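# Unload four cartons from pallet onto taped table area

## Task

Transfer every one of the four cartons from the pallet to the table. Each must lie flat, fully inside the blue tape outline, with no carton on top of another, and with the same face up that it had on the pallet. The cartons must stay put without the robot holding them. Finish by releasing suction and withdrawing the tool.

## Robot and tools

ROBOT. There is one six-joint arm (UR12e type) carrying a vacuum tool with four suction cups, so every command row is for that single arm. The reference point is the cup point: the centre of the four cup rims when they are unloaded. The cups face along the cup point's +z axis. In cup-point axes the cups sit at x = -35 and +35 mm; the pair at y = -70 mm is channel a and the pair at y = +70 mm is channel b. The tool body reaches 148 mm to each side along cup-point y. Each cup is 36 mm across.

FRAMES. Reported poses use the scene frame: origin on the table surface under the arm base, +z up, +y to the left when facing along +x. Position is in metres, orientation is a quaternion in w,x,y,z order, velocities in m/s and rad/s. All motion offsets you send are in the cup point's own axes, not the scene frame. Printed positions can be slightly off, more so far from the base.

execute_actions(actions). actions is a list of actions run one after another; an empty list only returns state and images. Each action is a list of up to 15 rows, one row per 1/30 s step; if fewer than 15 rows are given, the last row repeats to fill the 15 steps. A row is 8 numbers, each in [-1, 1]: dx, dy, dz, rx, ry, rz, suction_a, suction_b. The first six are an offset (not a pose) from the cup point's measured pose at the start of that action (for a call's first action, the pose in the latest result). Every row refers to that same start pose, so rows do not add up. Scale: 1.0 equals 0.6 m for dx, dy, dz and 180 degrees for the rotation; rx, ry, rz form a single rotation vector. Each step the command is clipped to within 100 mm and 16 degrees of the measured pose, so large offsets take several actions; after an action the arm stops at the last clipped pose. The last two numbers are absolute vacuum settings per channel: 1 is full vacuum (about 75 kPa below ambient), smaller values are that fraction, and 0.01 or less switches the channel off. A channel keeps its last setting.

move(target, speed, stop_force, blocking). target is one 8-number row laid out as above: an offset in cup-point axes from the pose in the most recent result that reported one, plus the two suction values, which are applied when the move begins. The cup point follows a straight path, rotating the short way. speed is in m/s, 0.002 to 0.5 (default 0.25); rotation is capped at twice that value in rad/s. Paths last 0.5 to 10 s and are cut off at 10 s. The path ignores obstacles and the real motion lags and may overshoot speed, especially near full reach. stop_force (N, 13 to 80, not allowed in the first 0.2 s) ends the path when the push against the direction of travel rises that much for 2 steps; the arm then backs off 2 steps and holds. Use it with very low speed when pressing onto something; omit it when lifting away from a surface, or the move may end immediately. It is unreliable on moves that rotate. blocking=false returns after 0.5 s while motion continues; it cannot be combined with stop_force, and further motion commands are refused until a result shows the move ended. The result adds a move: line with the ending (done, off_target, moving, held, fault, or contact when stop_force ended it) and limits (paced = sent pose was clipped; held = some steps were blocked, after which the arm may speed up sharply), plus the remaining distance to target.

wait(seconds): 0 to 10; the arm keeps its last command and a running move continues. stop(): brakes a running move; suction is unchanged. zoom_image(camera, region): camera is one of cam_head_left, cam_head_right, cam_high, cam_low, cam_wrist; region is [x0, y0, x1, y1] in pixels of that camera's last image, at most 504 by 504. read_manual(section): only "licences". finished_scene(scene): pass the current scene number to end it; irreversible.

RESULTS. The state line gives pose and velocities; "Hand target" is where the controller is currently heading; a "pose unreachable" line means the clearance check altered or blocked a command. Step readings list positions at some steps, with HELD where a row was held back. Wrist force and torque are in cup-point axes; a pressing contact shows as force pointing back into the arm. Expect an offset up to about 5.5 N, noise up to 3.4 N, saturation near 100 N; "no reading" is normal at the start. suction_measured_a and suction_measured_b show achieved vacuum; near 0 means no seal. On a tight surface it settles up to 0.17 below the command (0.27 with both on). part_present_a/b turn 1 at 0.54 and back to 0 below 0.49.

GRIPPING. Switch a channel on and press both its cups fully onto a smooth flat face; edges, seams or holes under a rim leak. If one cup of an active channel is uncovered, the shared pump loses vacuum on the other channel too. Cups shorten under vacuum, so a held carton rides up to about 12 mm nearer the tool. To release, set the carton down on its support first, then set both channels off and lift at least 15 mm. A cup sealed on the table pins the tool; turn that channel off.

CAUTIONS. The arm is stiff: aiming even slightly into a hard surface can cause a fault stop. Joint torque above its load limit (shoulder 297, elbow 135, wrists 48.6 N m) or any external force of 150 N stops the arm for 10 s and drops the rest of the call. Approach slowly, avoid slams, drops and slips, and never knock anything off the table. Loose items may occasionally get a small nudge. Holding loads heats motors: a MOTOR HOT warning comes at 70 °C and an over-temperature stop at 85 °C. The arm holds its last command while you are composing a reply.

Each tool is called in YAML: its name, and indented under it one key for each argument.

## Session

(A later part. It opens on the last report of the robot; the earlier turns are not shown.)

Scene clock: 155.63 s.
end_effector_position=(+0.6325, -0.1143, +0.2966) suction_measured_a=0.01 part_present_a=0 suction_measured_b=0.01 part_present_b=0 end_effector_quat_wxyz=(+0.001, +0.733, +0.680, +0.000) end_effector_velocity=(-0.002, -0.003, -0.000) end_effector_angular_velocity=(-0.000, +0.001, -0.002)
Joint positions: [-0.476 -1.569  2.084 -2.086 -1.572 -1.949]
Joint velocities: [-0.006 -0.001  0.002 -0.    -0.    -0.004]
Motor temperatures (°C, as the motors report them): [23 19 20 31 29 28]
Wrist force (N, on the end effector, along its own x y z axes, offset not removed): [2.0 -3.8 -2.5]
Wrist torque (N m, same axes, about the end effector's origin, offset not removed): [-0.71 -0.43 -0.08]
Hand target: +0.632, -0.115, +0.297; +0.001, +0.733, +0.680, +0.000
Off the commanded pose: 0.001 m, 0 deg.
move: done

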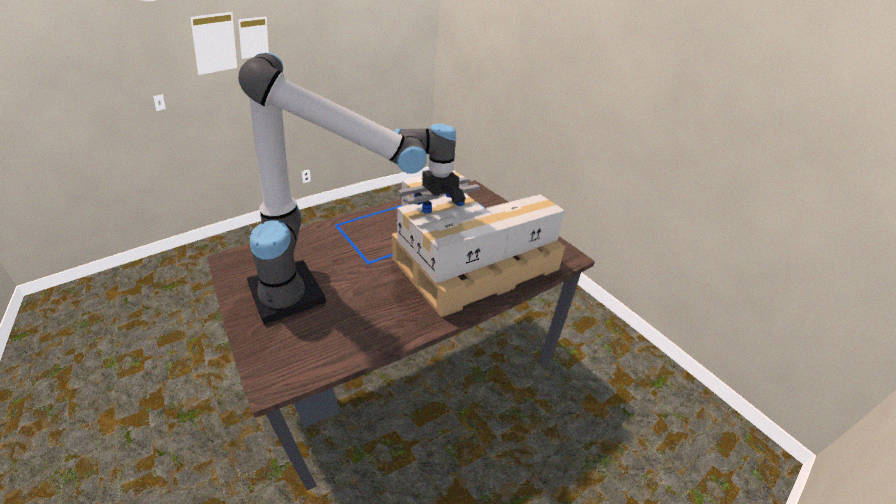

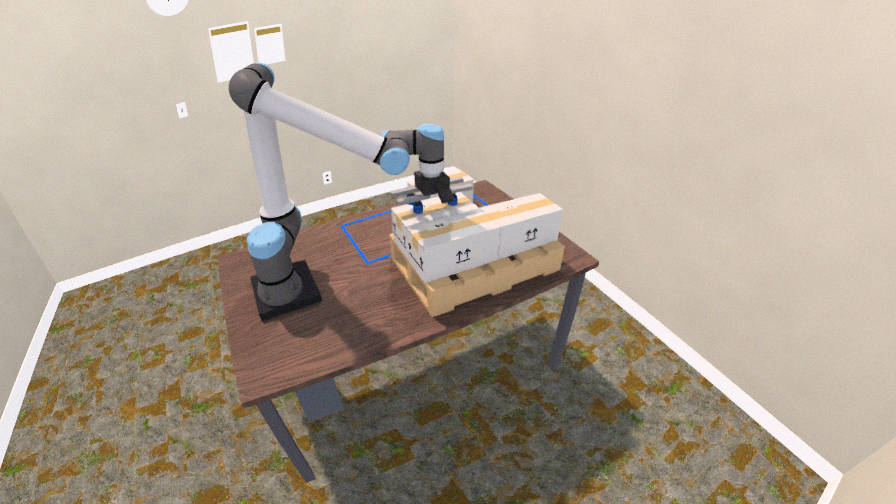

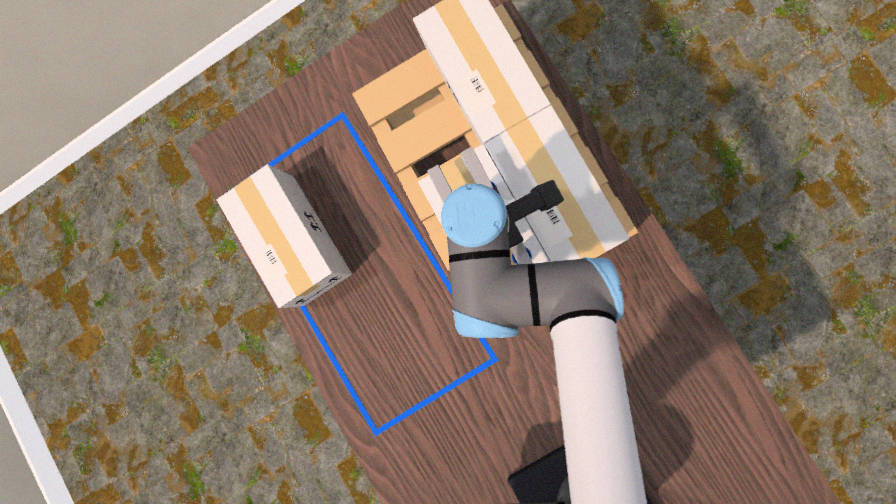

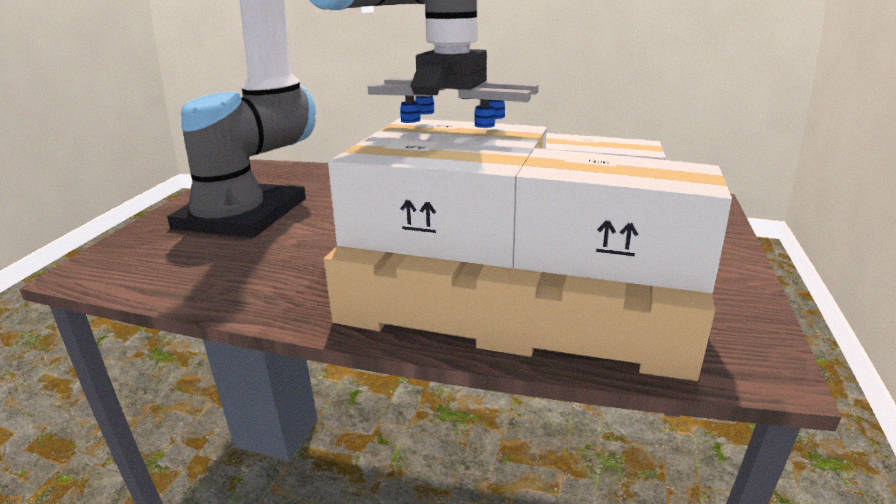

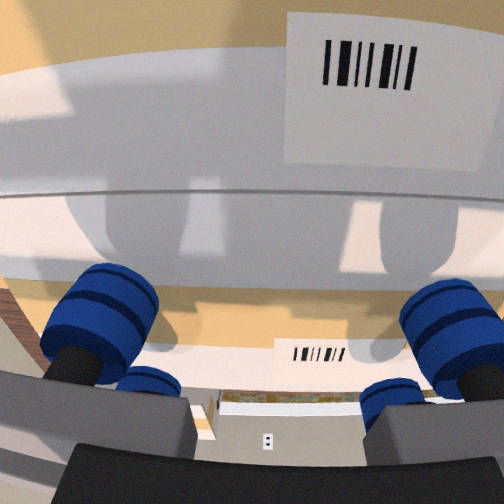

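move:
  target: [-0.014,0,0.056,0,0,0,1,1]
  speed: 0.04
  stop_force: 20

wait:
  seconds: 0.3

Scene clock: 162.13 s.
end_effector_position=(+0.6318, -0.1225, +0.2632) suction_measured_a=0.45 part_present_a=0 suction_measured_b=0.45 part_present_b=0 end_effector_quat_wxyz=(+0.001, +0.733, +0.680, +0.000) end_effector_velocity=(-0.000, +0.000, -0.003) end_effector_angular_velocity=(+0.000, +0.001, +0.001)
Joint positions: [-0.488 -1.535  2.117 -2.154 -1.571 -1.962]
Joint velocities: [ 0.     0.002  0.003 -0.005 -0.    -0.001]
Motor temperatures (°C, as the motors report them): [23 19 20 31 29 28]
Wrist force (N, on the end effector, along its own x y z axes, offset not removed): [7.4 -1.1 17.6]
Wrist torque (N m, same axes, about the end effector's origin, offset not removed): [0.54 -0.68 0.21]
Hand target: +0.632, -0.123, +0.263; +0.001, +0.733, +0.680, +0.000
Off the commanded pose: 0.000 m, 0 deg.
move: done

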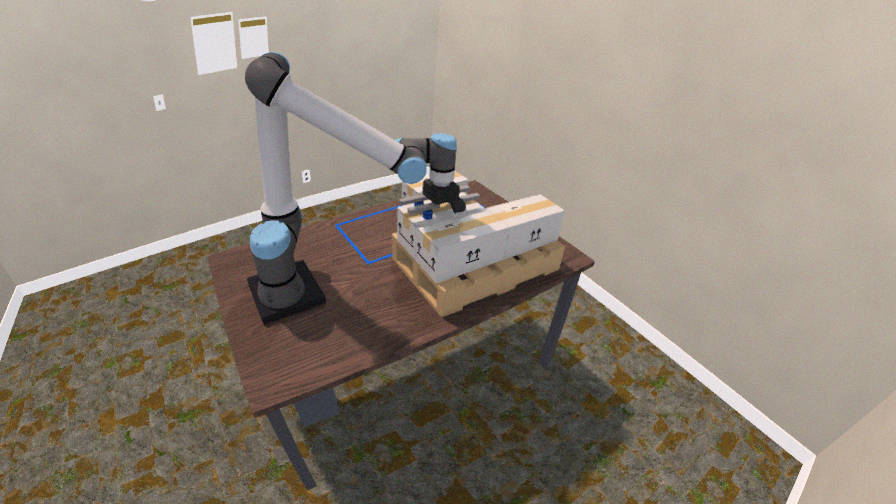

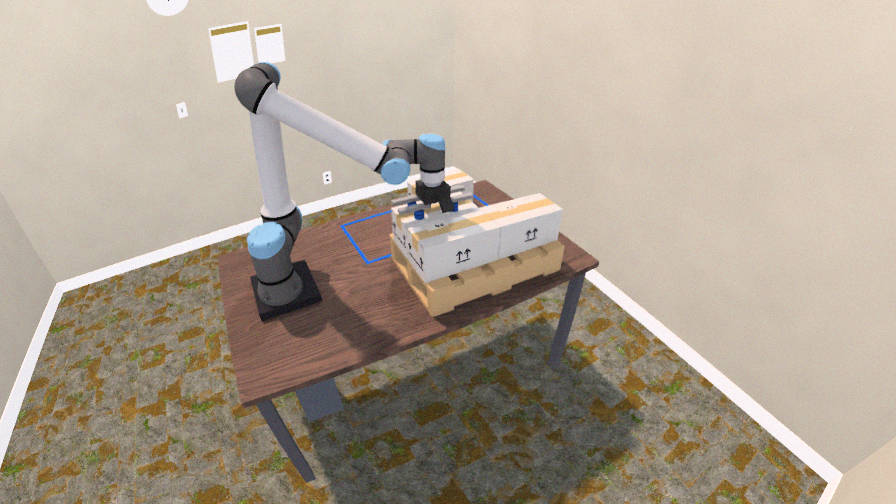

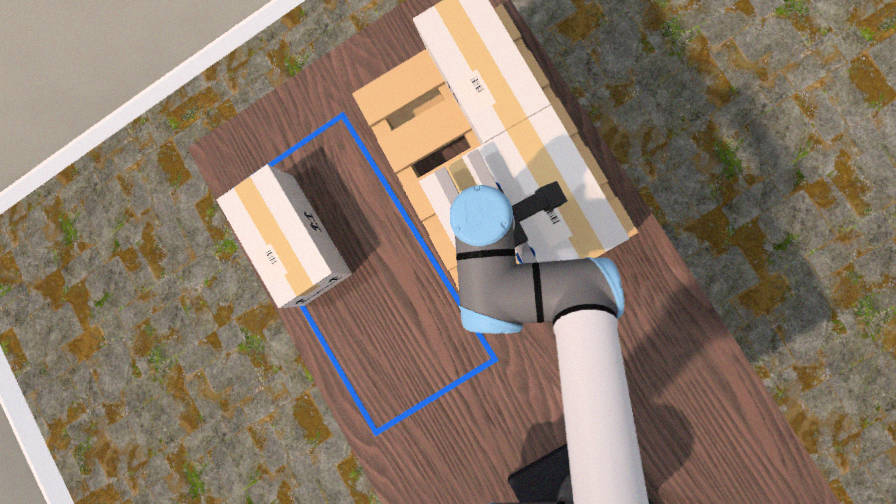

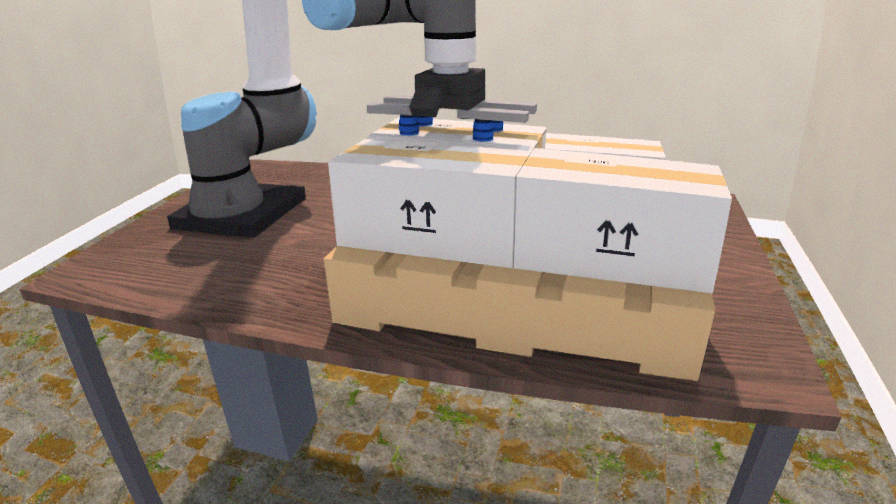

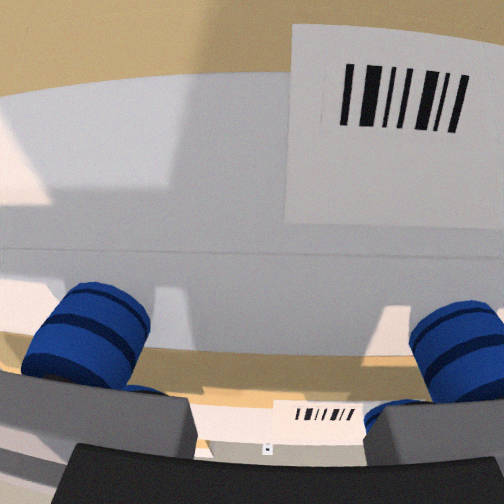

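Scene clock: 162.43 s.
end_effector_position=(+0.6319, -0.1226, +0.2630) suction_measured_a=0.59 part_present_a=1 suction_measured_b=0.59 part_present_b=1 end_effector_quat_wxyz=(+0.001, +0.733, +0.680, +0.000) end_effector_velocity=(+0.001, -0.000, +0.000) end_effector_angular_velocity=(-0.000, -0.001, -0.000)
Joint positions: [-0.488 -1.535  2.117 -2.154 -1.571 -1.962]
Joint velocities: [-0.     0.    -0.001 -0.001  0.    -0.   ]
Motor temperatures (°C, as the motors report them): [23 19 20 31 29 28]
Wrist force (N, on the end effector, along its own x y z axes, offset not removed): [8.6 -2.1 20.2]
Wrist torque (N m, same axes, about the end effector's origin, offset not removed): [0.62 -0.30 0.32]
Hand target: +0.632, -0.123, +0.263; +0.001, +0.733, +0.680, +0.000
Off the commanded pose: 0.000 m, 0 deg.
wait: 0.30 s; at rest by 0.17 s

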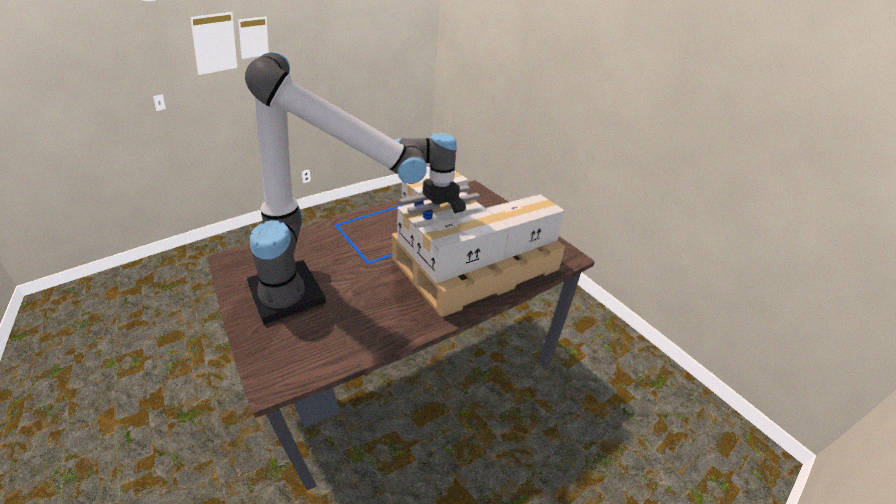

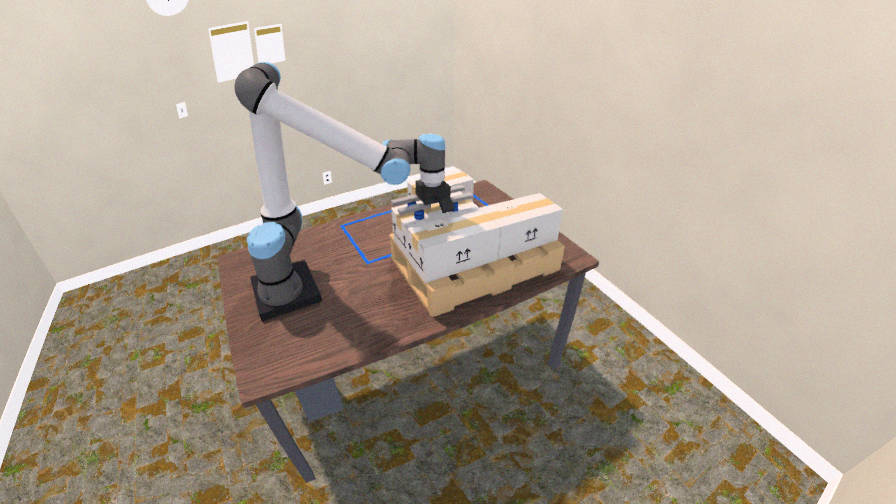

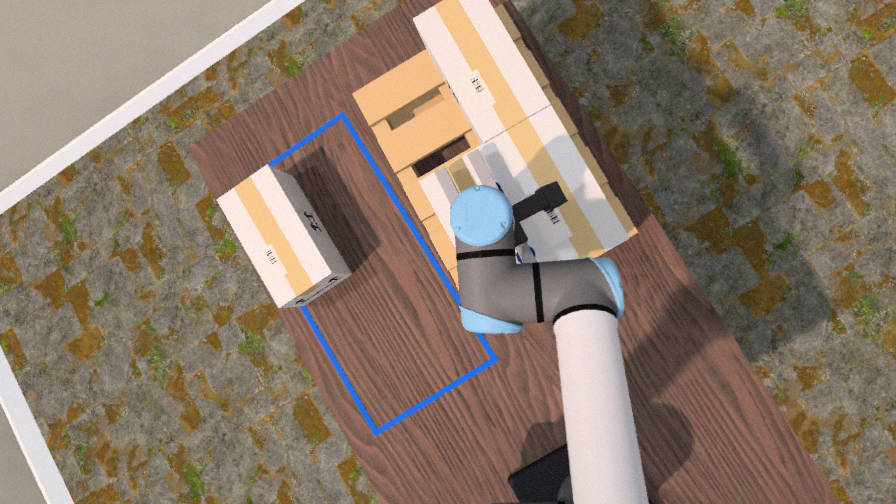

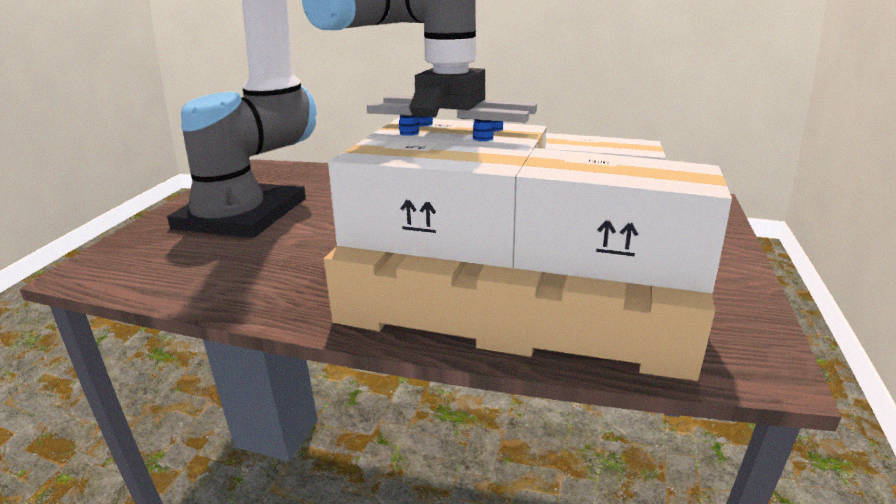

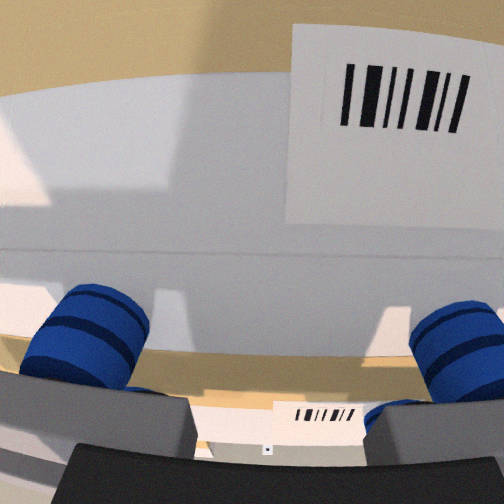

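move:
  target: [0.02,0,-0.042,0,0,0,1,1]
  speed: 0.1

move:
  target: [0.342,-0.139,0,0,0,-0.023,1,1]
  speed: 0.35

move:
  target: [0.335,-0.008,0.225,0,0,0,1,1]
  speed: 0.35

move:
  target: [0,0,0.04,0,0,0,1,1]
  speed: 0.012
  stop_force: 15

Scene clock: 175.13 s.
end_effector_position=(+0.6327, -0.1108, +0.2879) suction_measured_a=0.64 part_present_a=1 suction_measured_b=0.64 part_present_b=1 end_effector_quat_wxyz=(+0.001, +0.733, +0.680, +0.000) end_effector_velocity=(+0.000, +0.002, +0.004) end_effector_angular_velocity=(-0.001, -0.001, +0.001)
Joint positions: [-0.471 -1.562  2.093 -2.104 -1.571 -1.944]
Joint velocities: [ 0.003 -0.004 -0.003  0.005  0.     0.002]
Motor temperatures (°C, as the motors report them): [23 19 20 31 29 28]
Wrist force (N, on the end effector, along its own x y z axes, offset not removed): [1.2 -1.5 21.5]
Wrist torque (N m, same axes, about the end effector's origin, offset not removed): [0.54 -0.27 0.05]
Hand target: +0.633, -0.111, +0.288; +0.001, +0.733, +0.680, +0.000
Off the commanded pose: 0.000 m, 0 deg.
move: done

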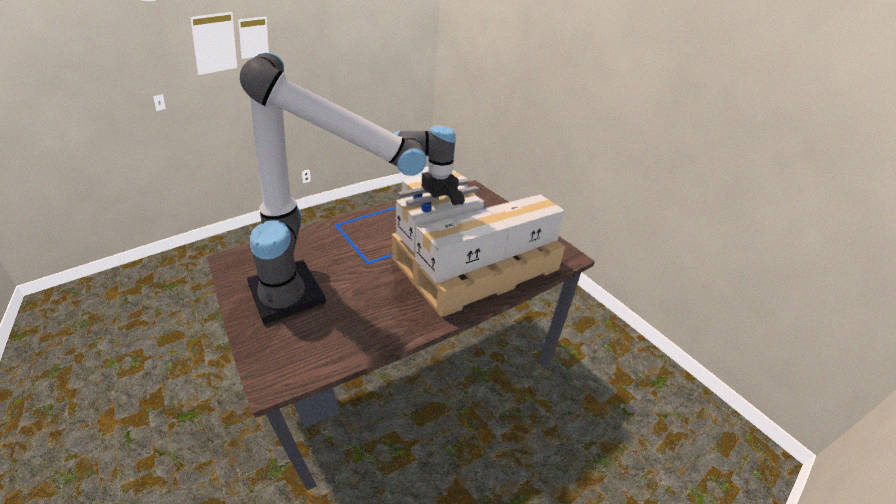

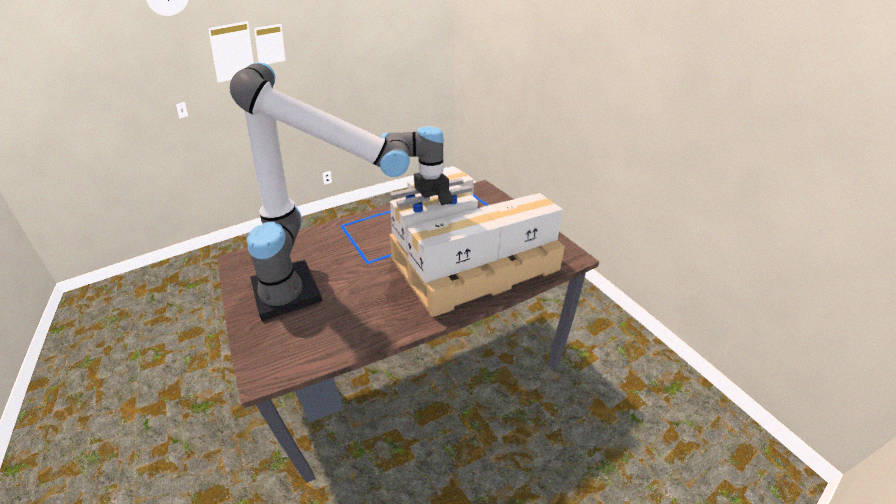

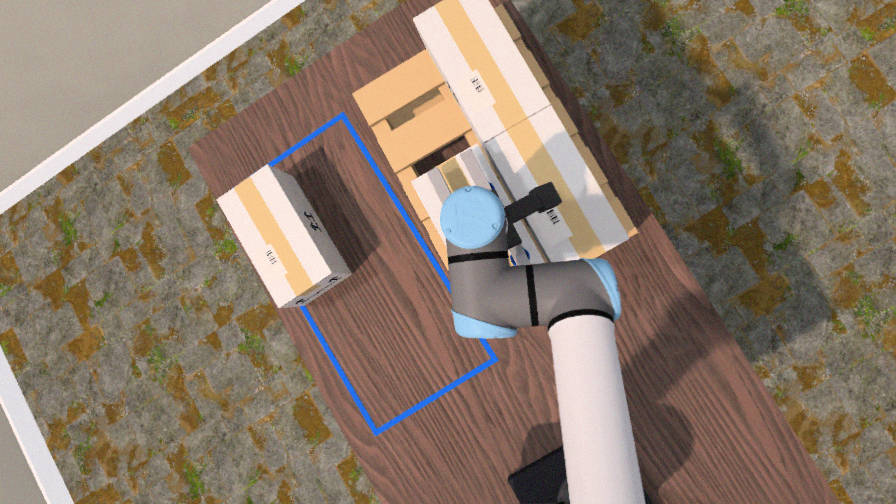

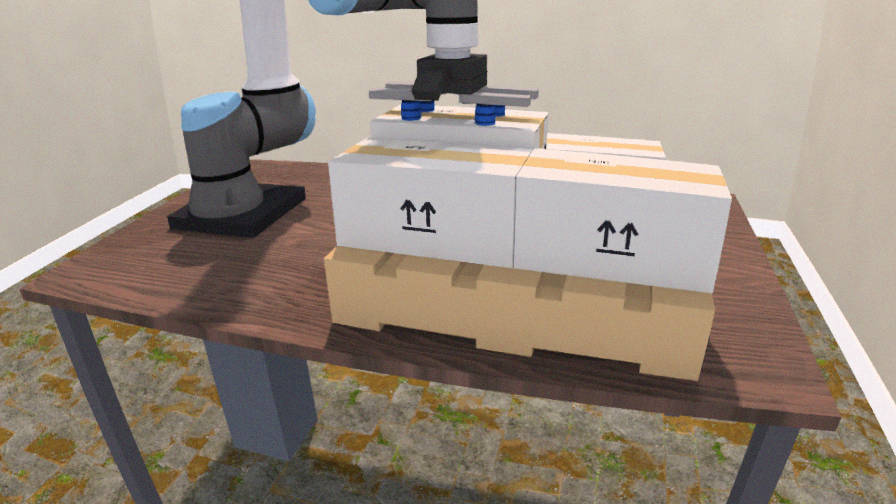

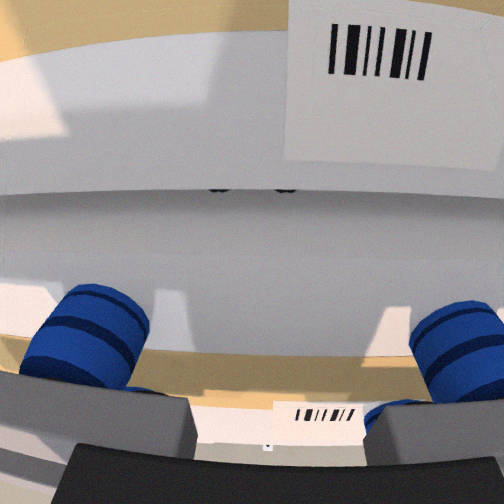

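Scene clock: 176.53 s.
end_effector_position=(+0.5648, +0.0995, +0.2877) suction_measured_a=0.64 part_present_a=1 suction_measured_b=0.64 part_present_b=1 end_effector_quat_wxyz=(+0.001, +0.708, +0.706, +0.000) end_effector_velocity=(-0.001, +0.003, -0.001) end_effector_angular_velocity=(+0.001, +0.002, -0.000)
Joint positions: [-0.157 -1.682  2.207 -2.097 -1.572 -1.702]
Joint velocities: [0.005 0.001 0.001 0.    0.001 0.005]
Motor temperatures (°C, as the motors report them): [23 19 20 31 29 28]
Wrist force (N, on the end effector, along its own x y z axes, offset not removed): [-0.4 -3.7 20.5]
Wrist torque (N m, same axes, about the end effector's origin, offset not removed): [0.19 -0.09 0.13]
Hand target: +0.565, +0.100, +0.288; +0.001, +0.708, +0.706, +0.000
Off the commanded pose: 0.000 m, 0 deg.
move: done

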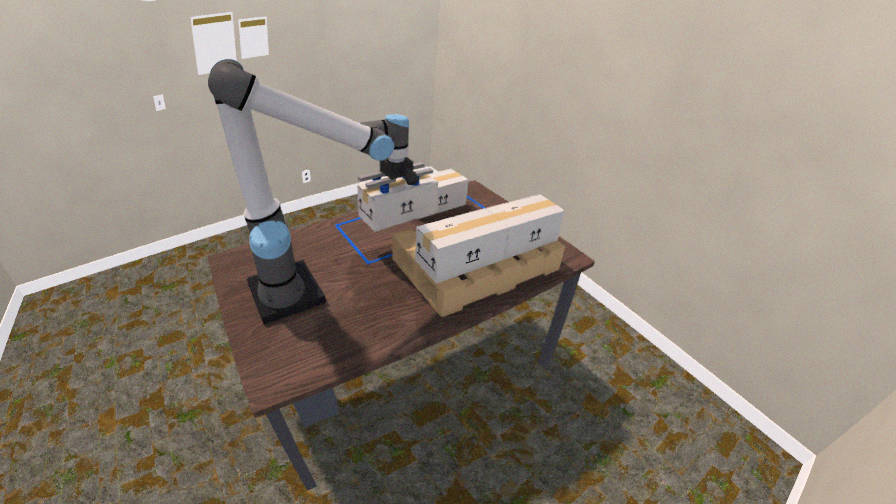

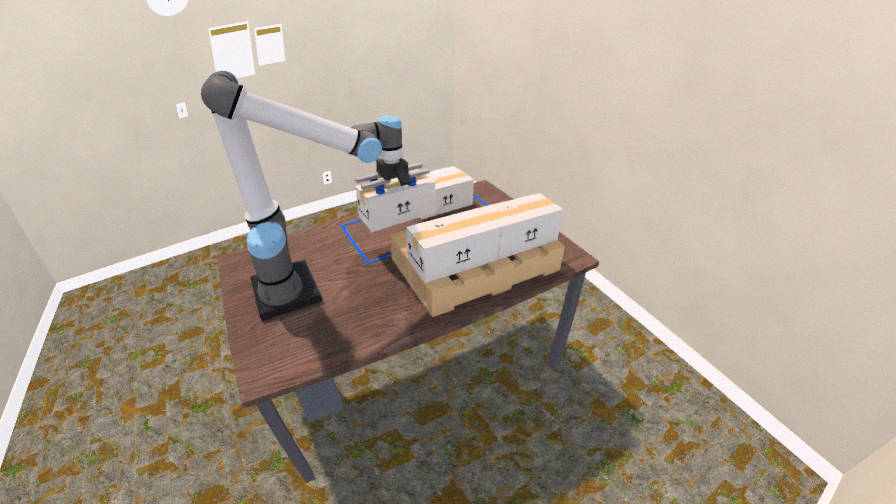

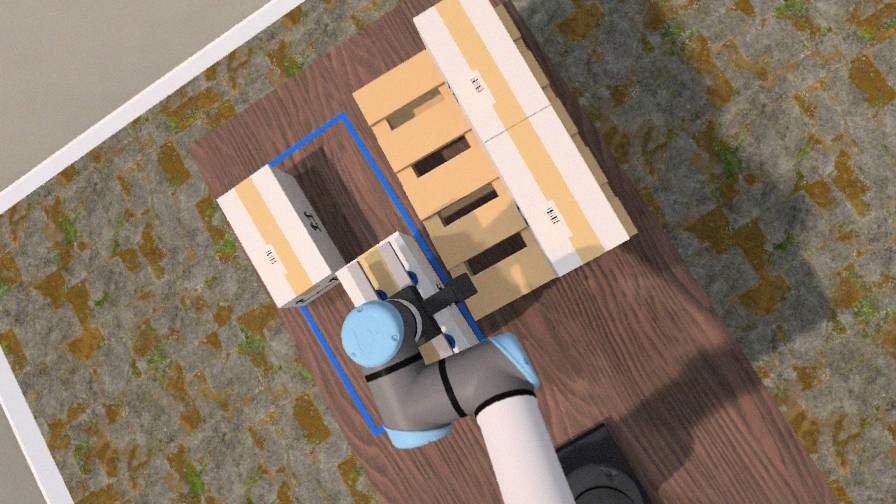

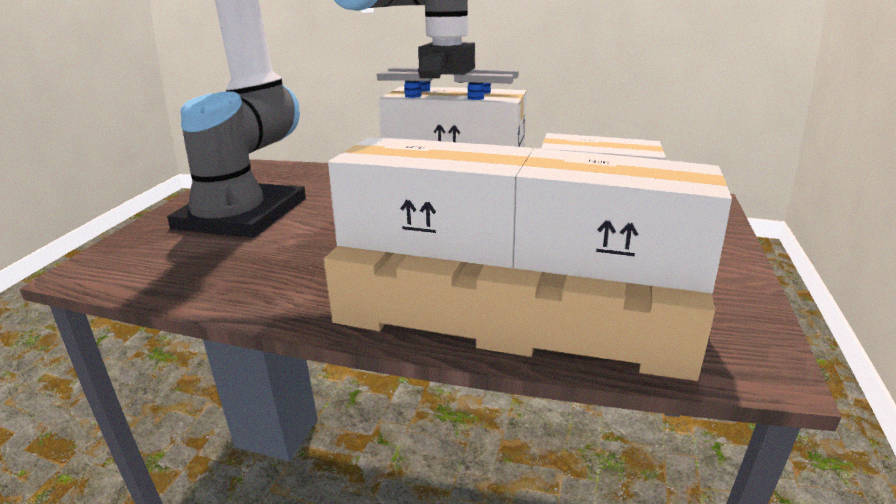

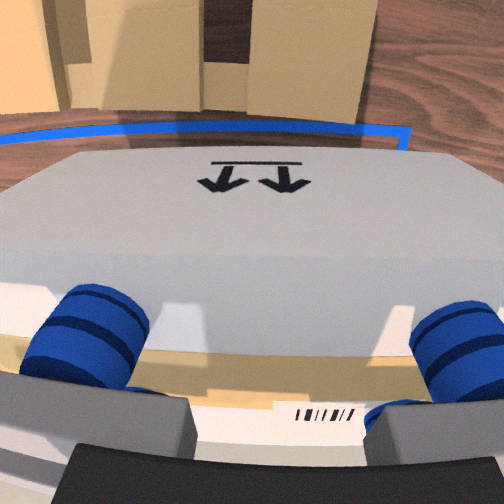

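Scene clock: 178.00 s.
end_effector_position=(+0.5604, +0.3001, +0.1530) suction_measured_a=0.64 part_present_a=1 suction_measured_b=0.64 part_present_b=1 end_effector_quat_wxyz=(+0.000, +0.708, +0.706, +0.001) end_effector_velocity=(+0.001, +0.002, -0.001) end_effector_angular_velocity=(+0.000, -0.000, -0.001)
Joint positions: [ 0.191 -1.407  2.223 -2.388 -1.572 -1.354]
Joint velocities: [ 0.003  0.005 -0.003 -0.003  0.     0.003]
Motor temperatures (°C, as the motors report them): [23 19 20 31 29 28]
Wrist force (N, on the end effector, along its own x y z axes, offset not removed): [-0.7 0.2 19.7]
Wrist torque (N m, same axes, about the end effector's origin, offset not removed): [0.71 -0.10 0.06]
Hand target: +0.560, +0.300, +0.153; +0.000, +0.708, +0.706, +0.001
Off the commanded pose: 0.001 m, 0 deg.
move: done

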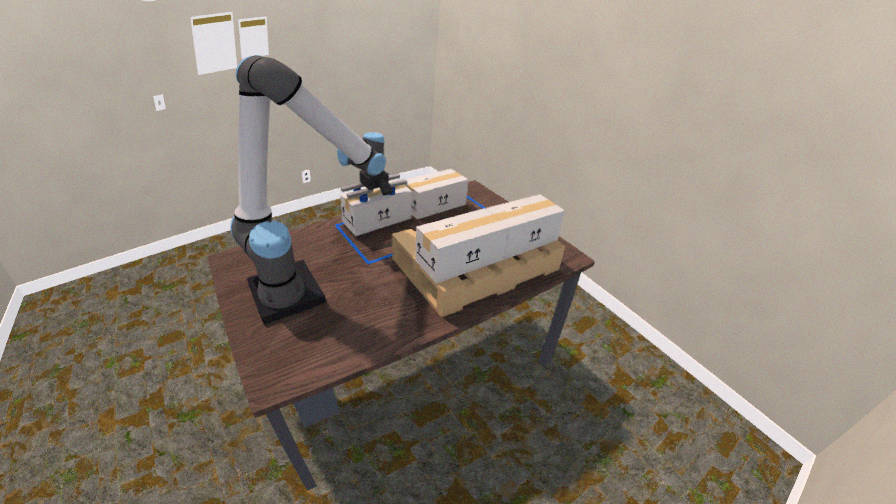

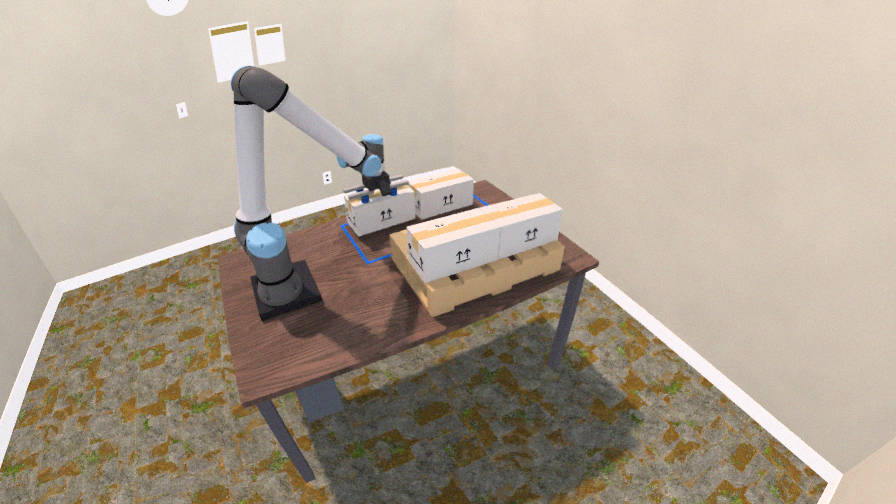

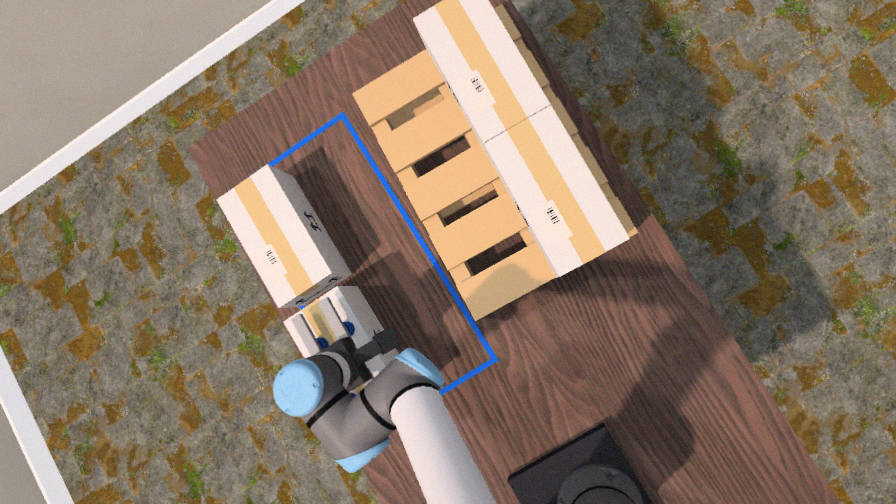

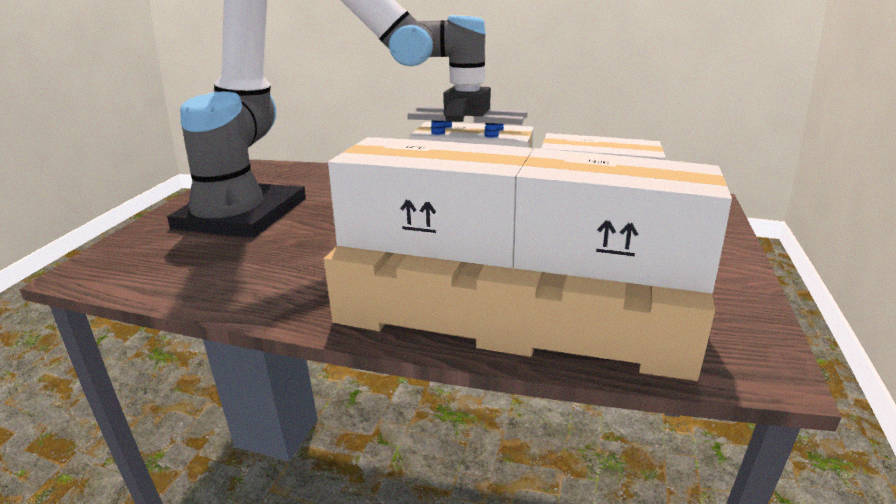

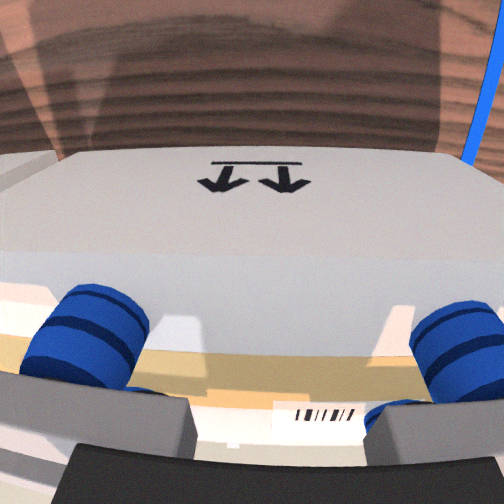

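Scene clock: 179.80 s.
end_effector_position=(+0.5605, +0.3001, +0.1364) suction_measured_a=0.64 part_present_a=1 suction_measured_b=0.64 part_present_b=1 end_effector_quat_wxyz=(+0.000, +0.708, +0.706, +0.001) end_effector_velocity=(-0.001, -0.001, +0.002) end_effector_angular_velocity=(-0.001, +0.004, -0.001)
Joint positions: [ 0.191 -1.381  2.234 -2.425 -1.572 -1.354]
Joint velocities: [-0.001 -0.004 -0.001  0.009 -0.001  0.   ]
Motor temperatures (°C, as the motors report them): [23 19 20 31 29 28]
Wrist force (N, on the end effector, along its own x y z axes, offset not removed): [8.2 10.4 -26.5]
Wrist torque (N m, same axes, about the end effector's origin, offset not removed): [0.41 -0.32 -0.10]
Hand target: +0.560, +0.300, +0.137; +0.000, +0.708, +0.706, +0.001
Off the commanded pose: 0.007 m, 0 deg.
move: contact

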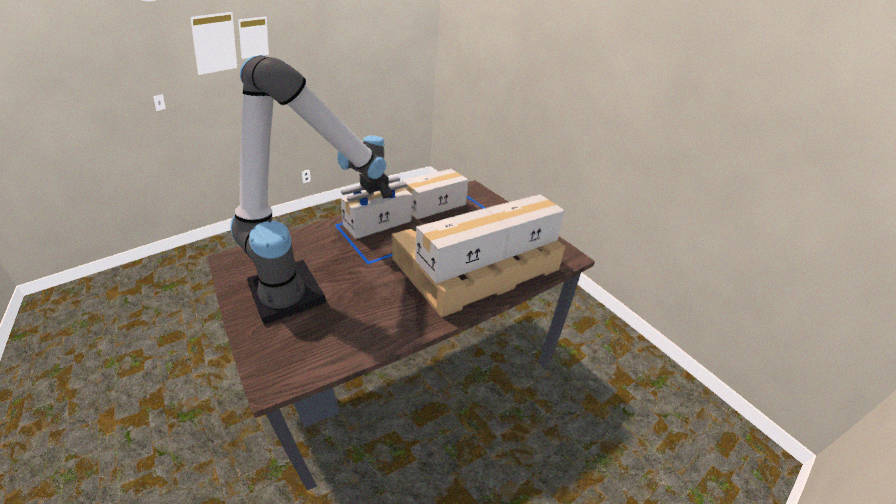

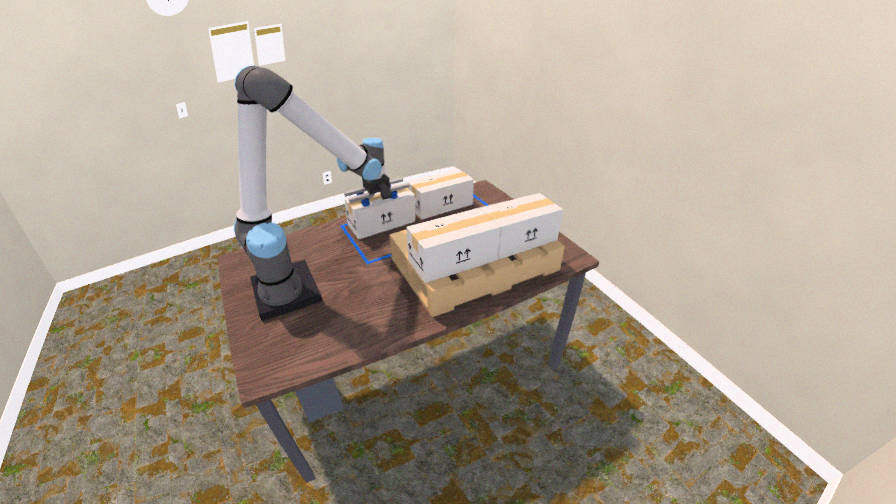

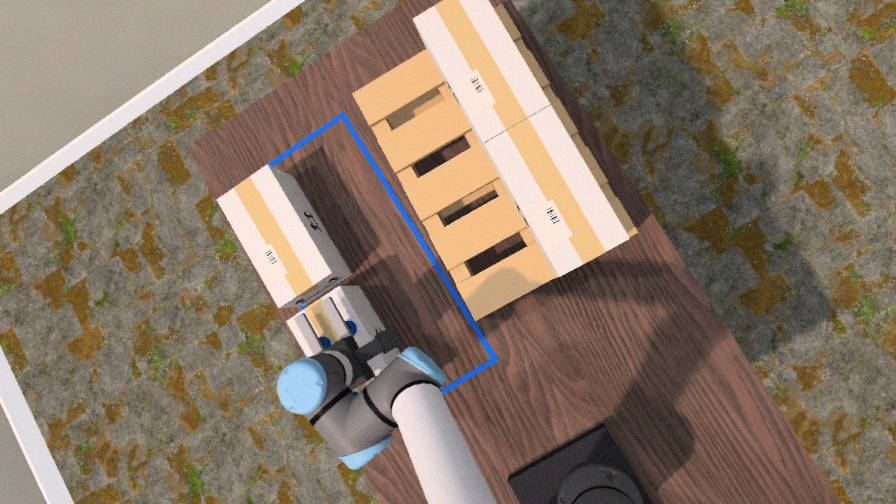

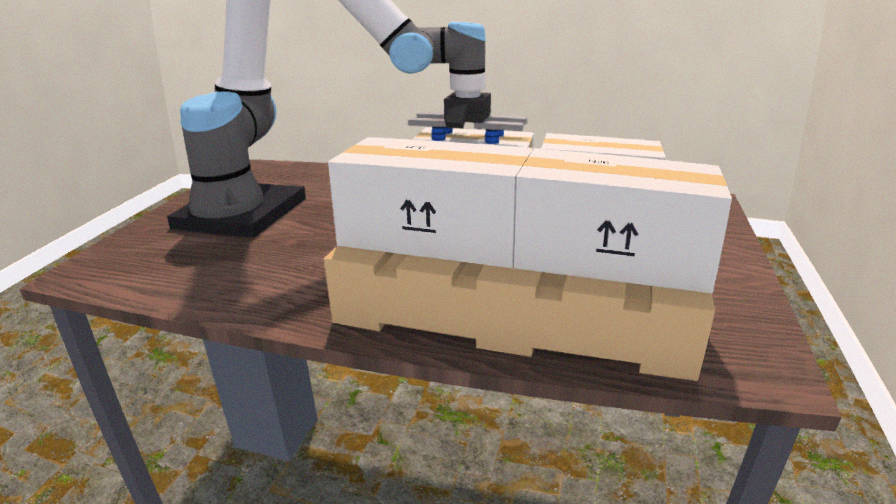

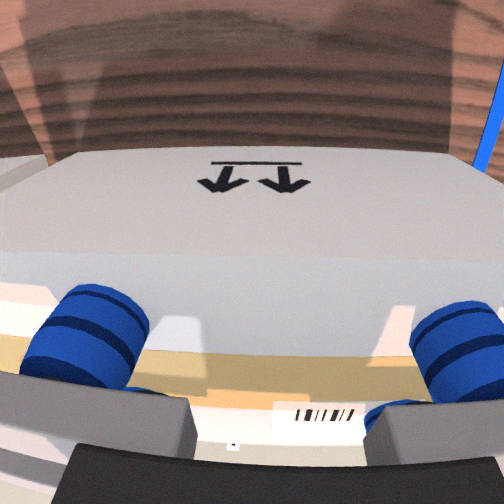

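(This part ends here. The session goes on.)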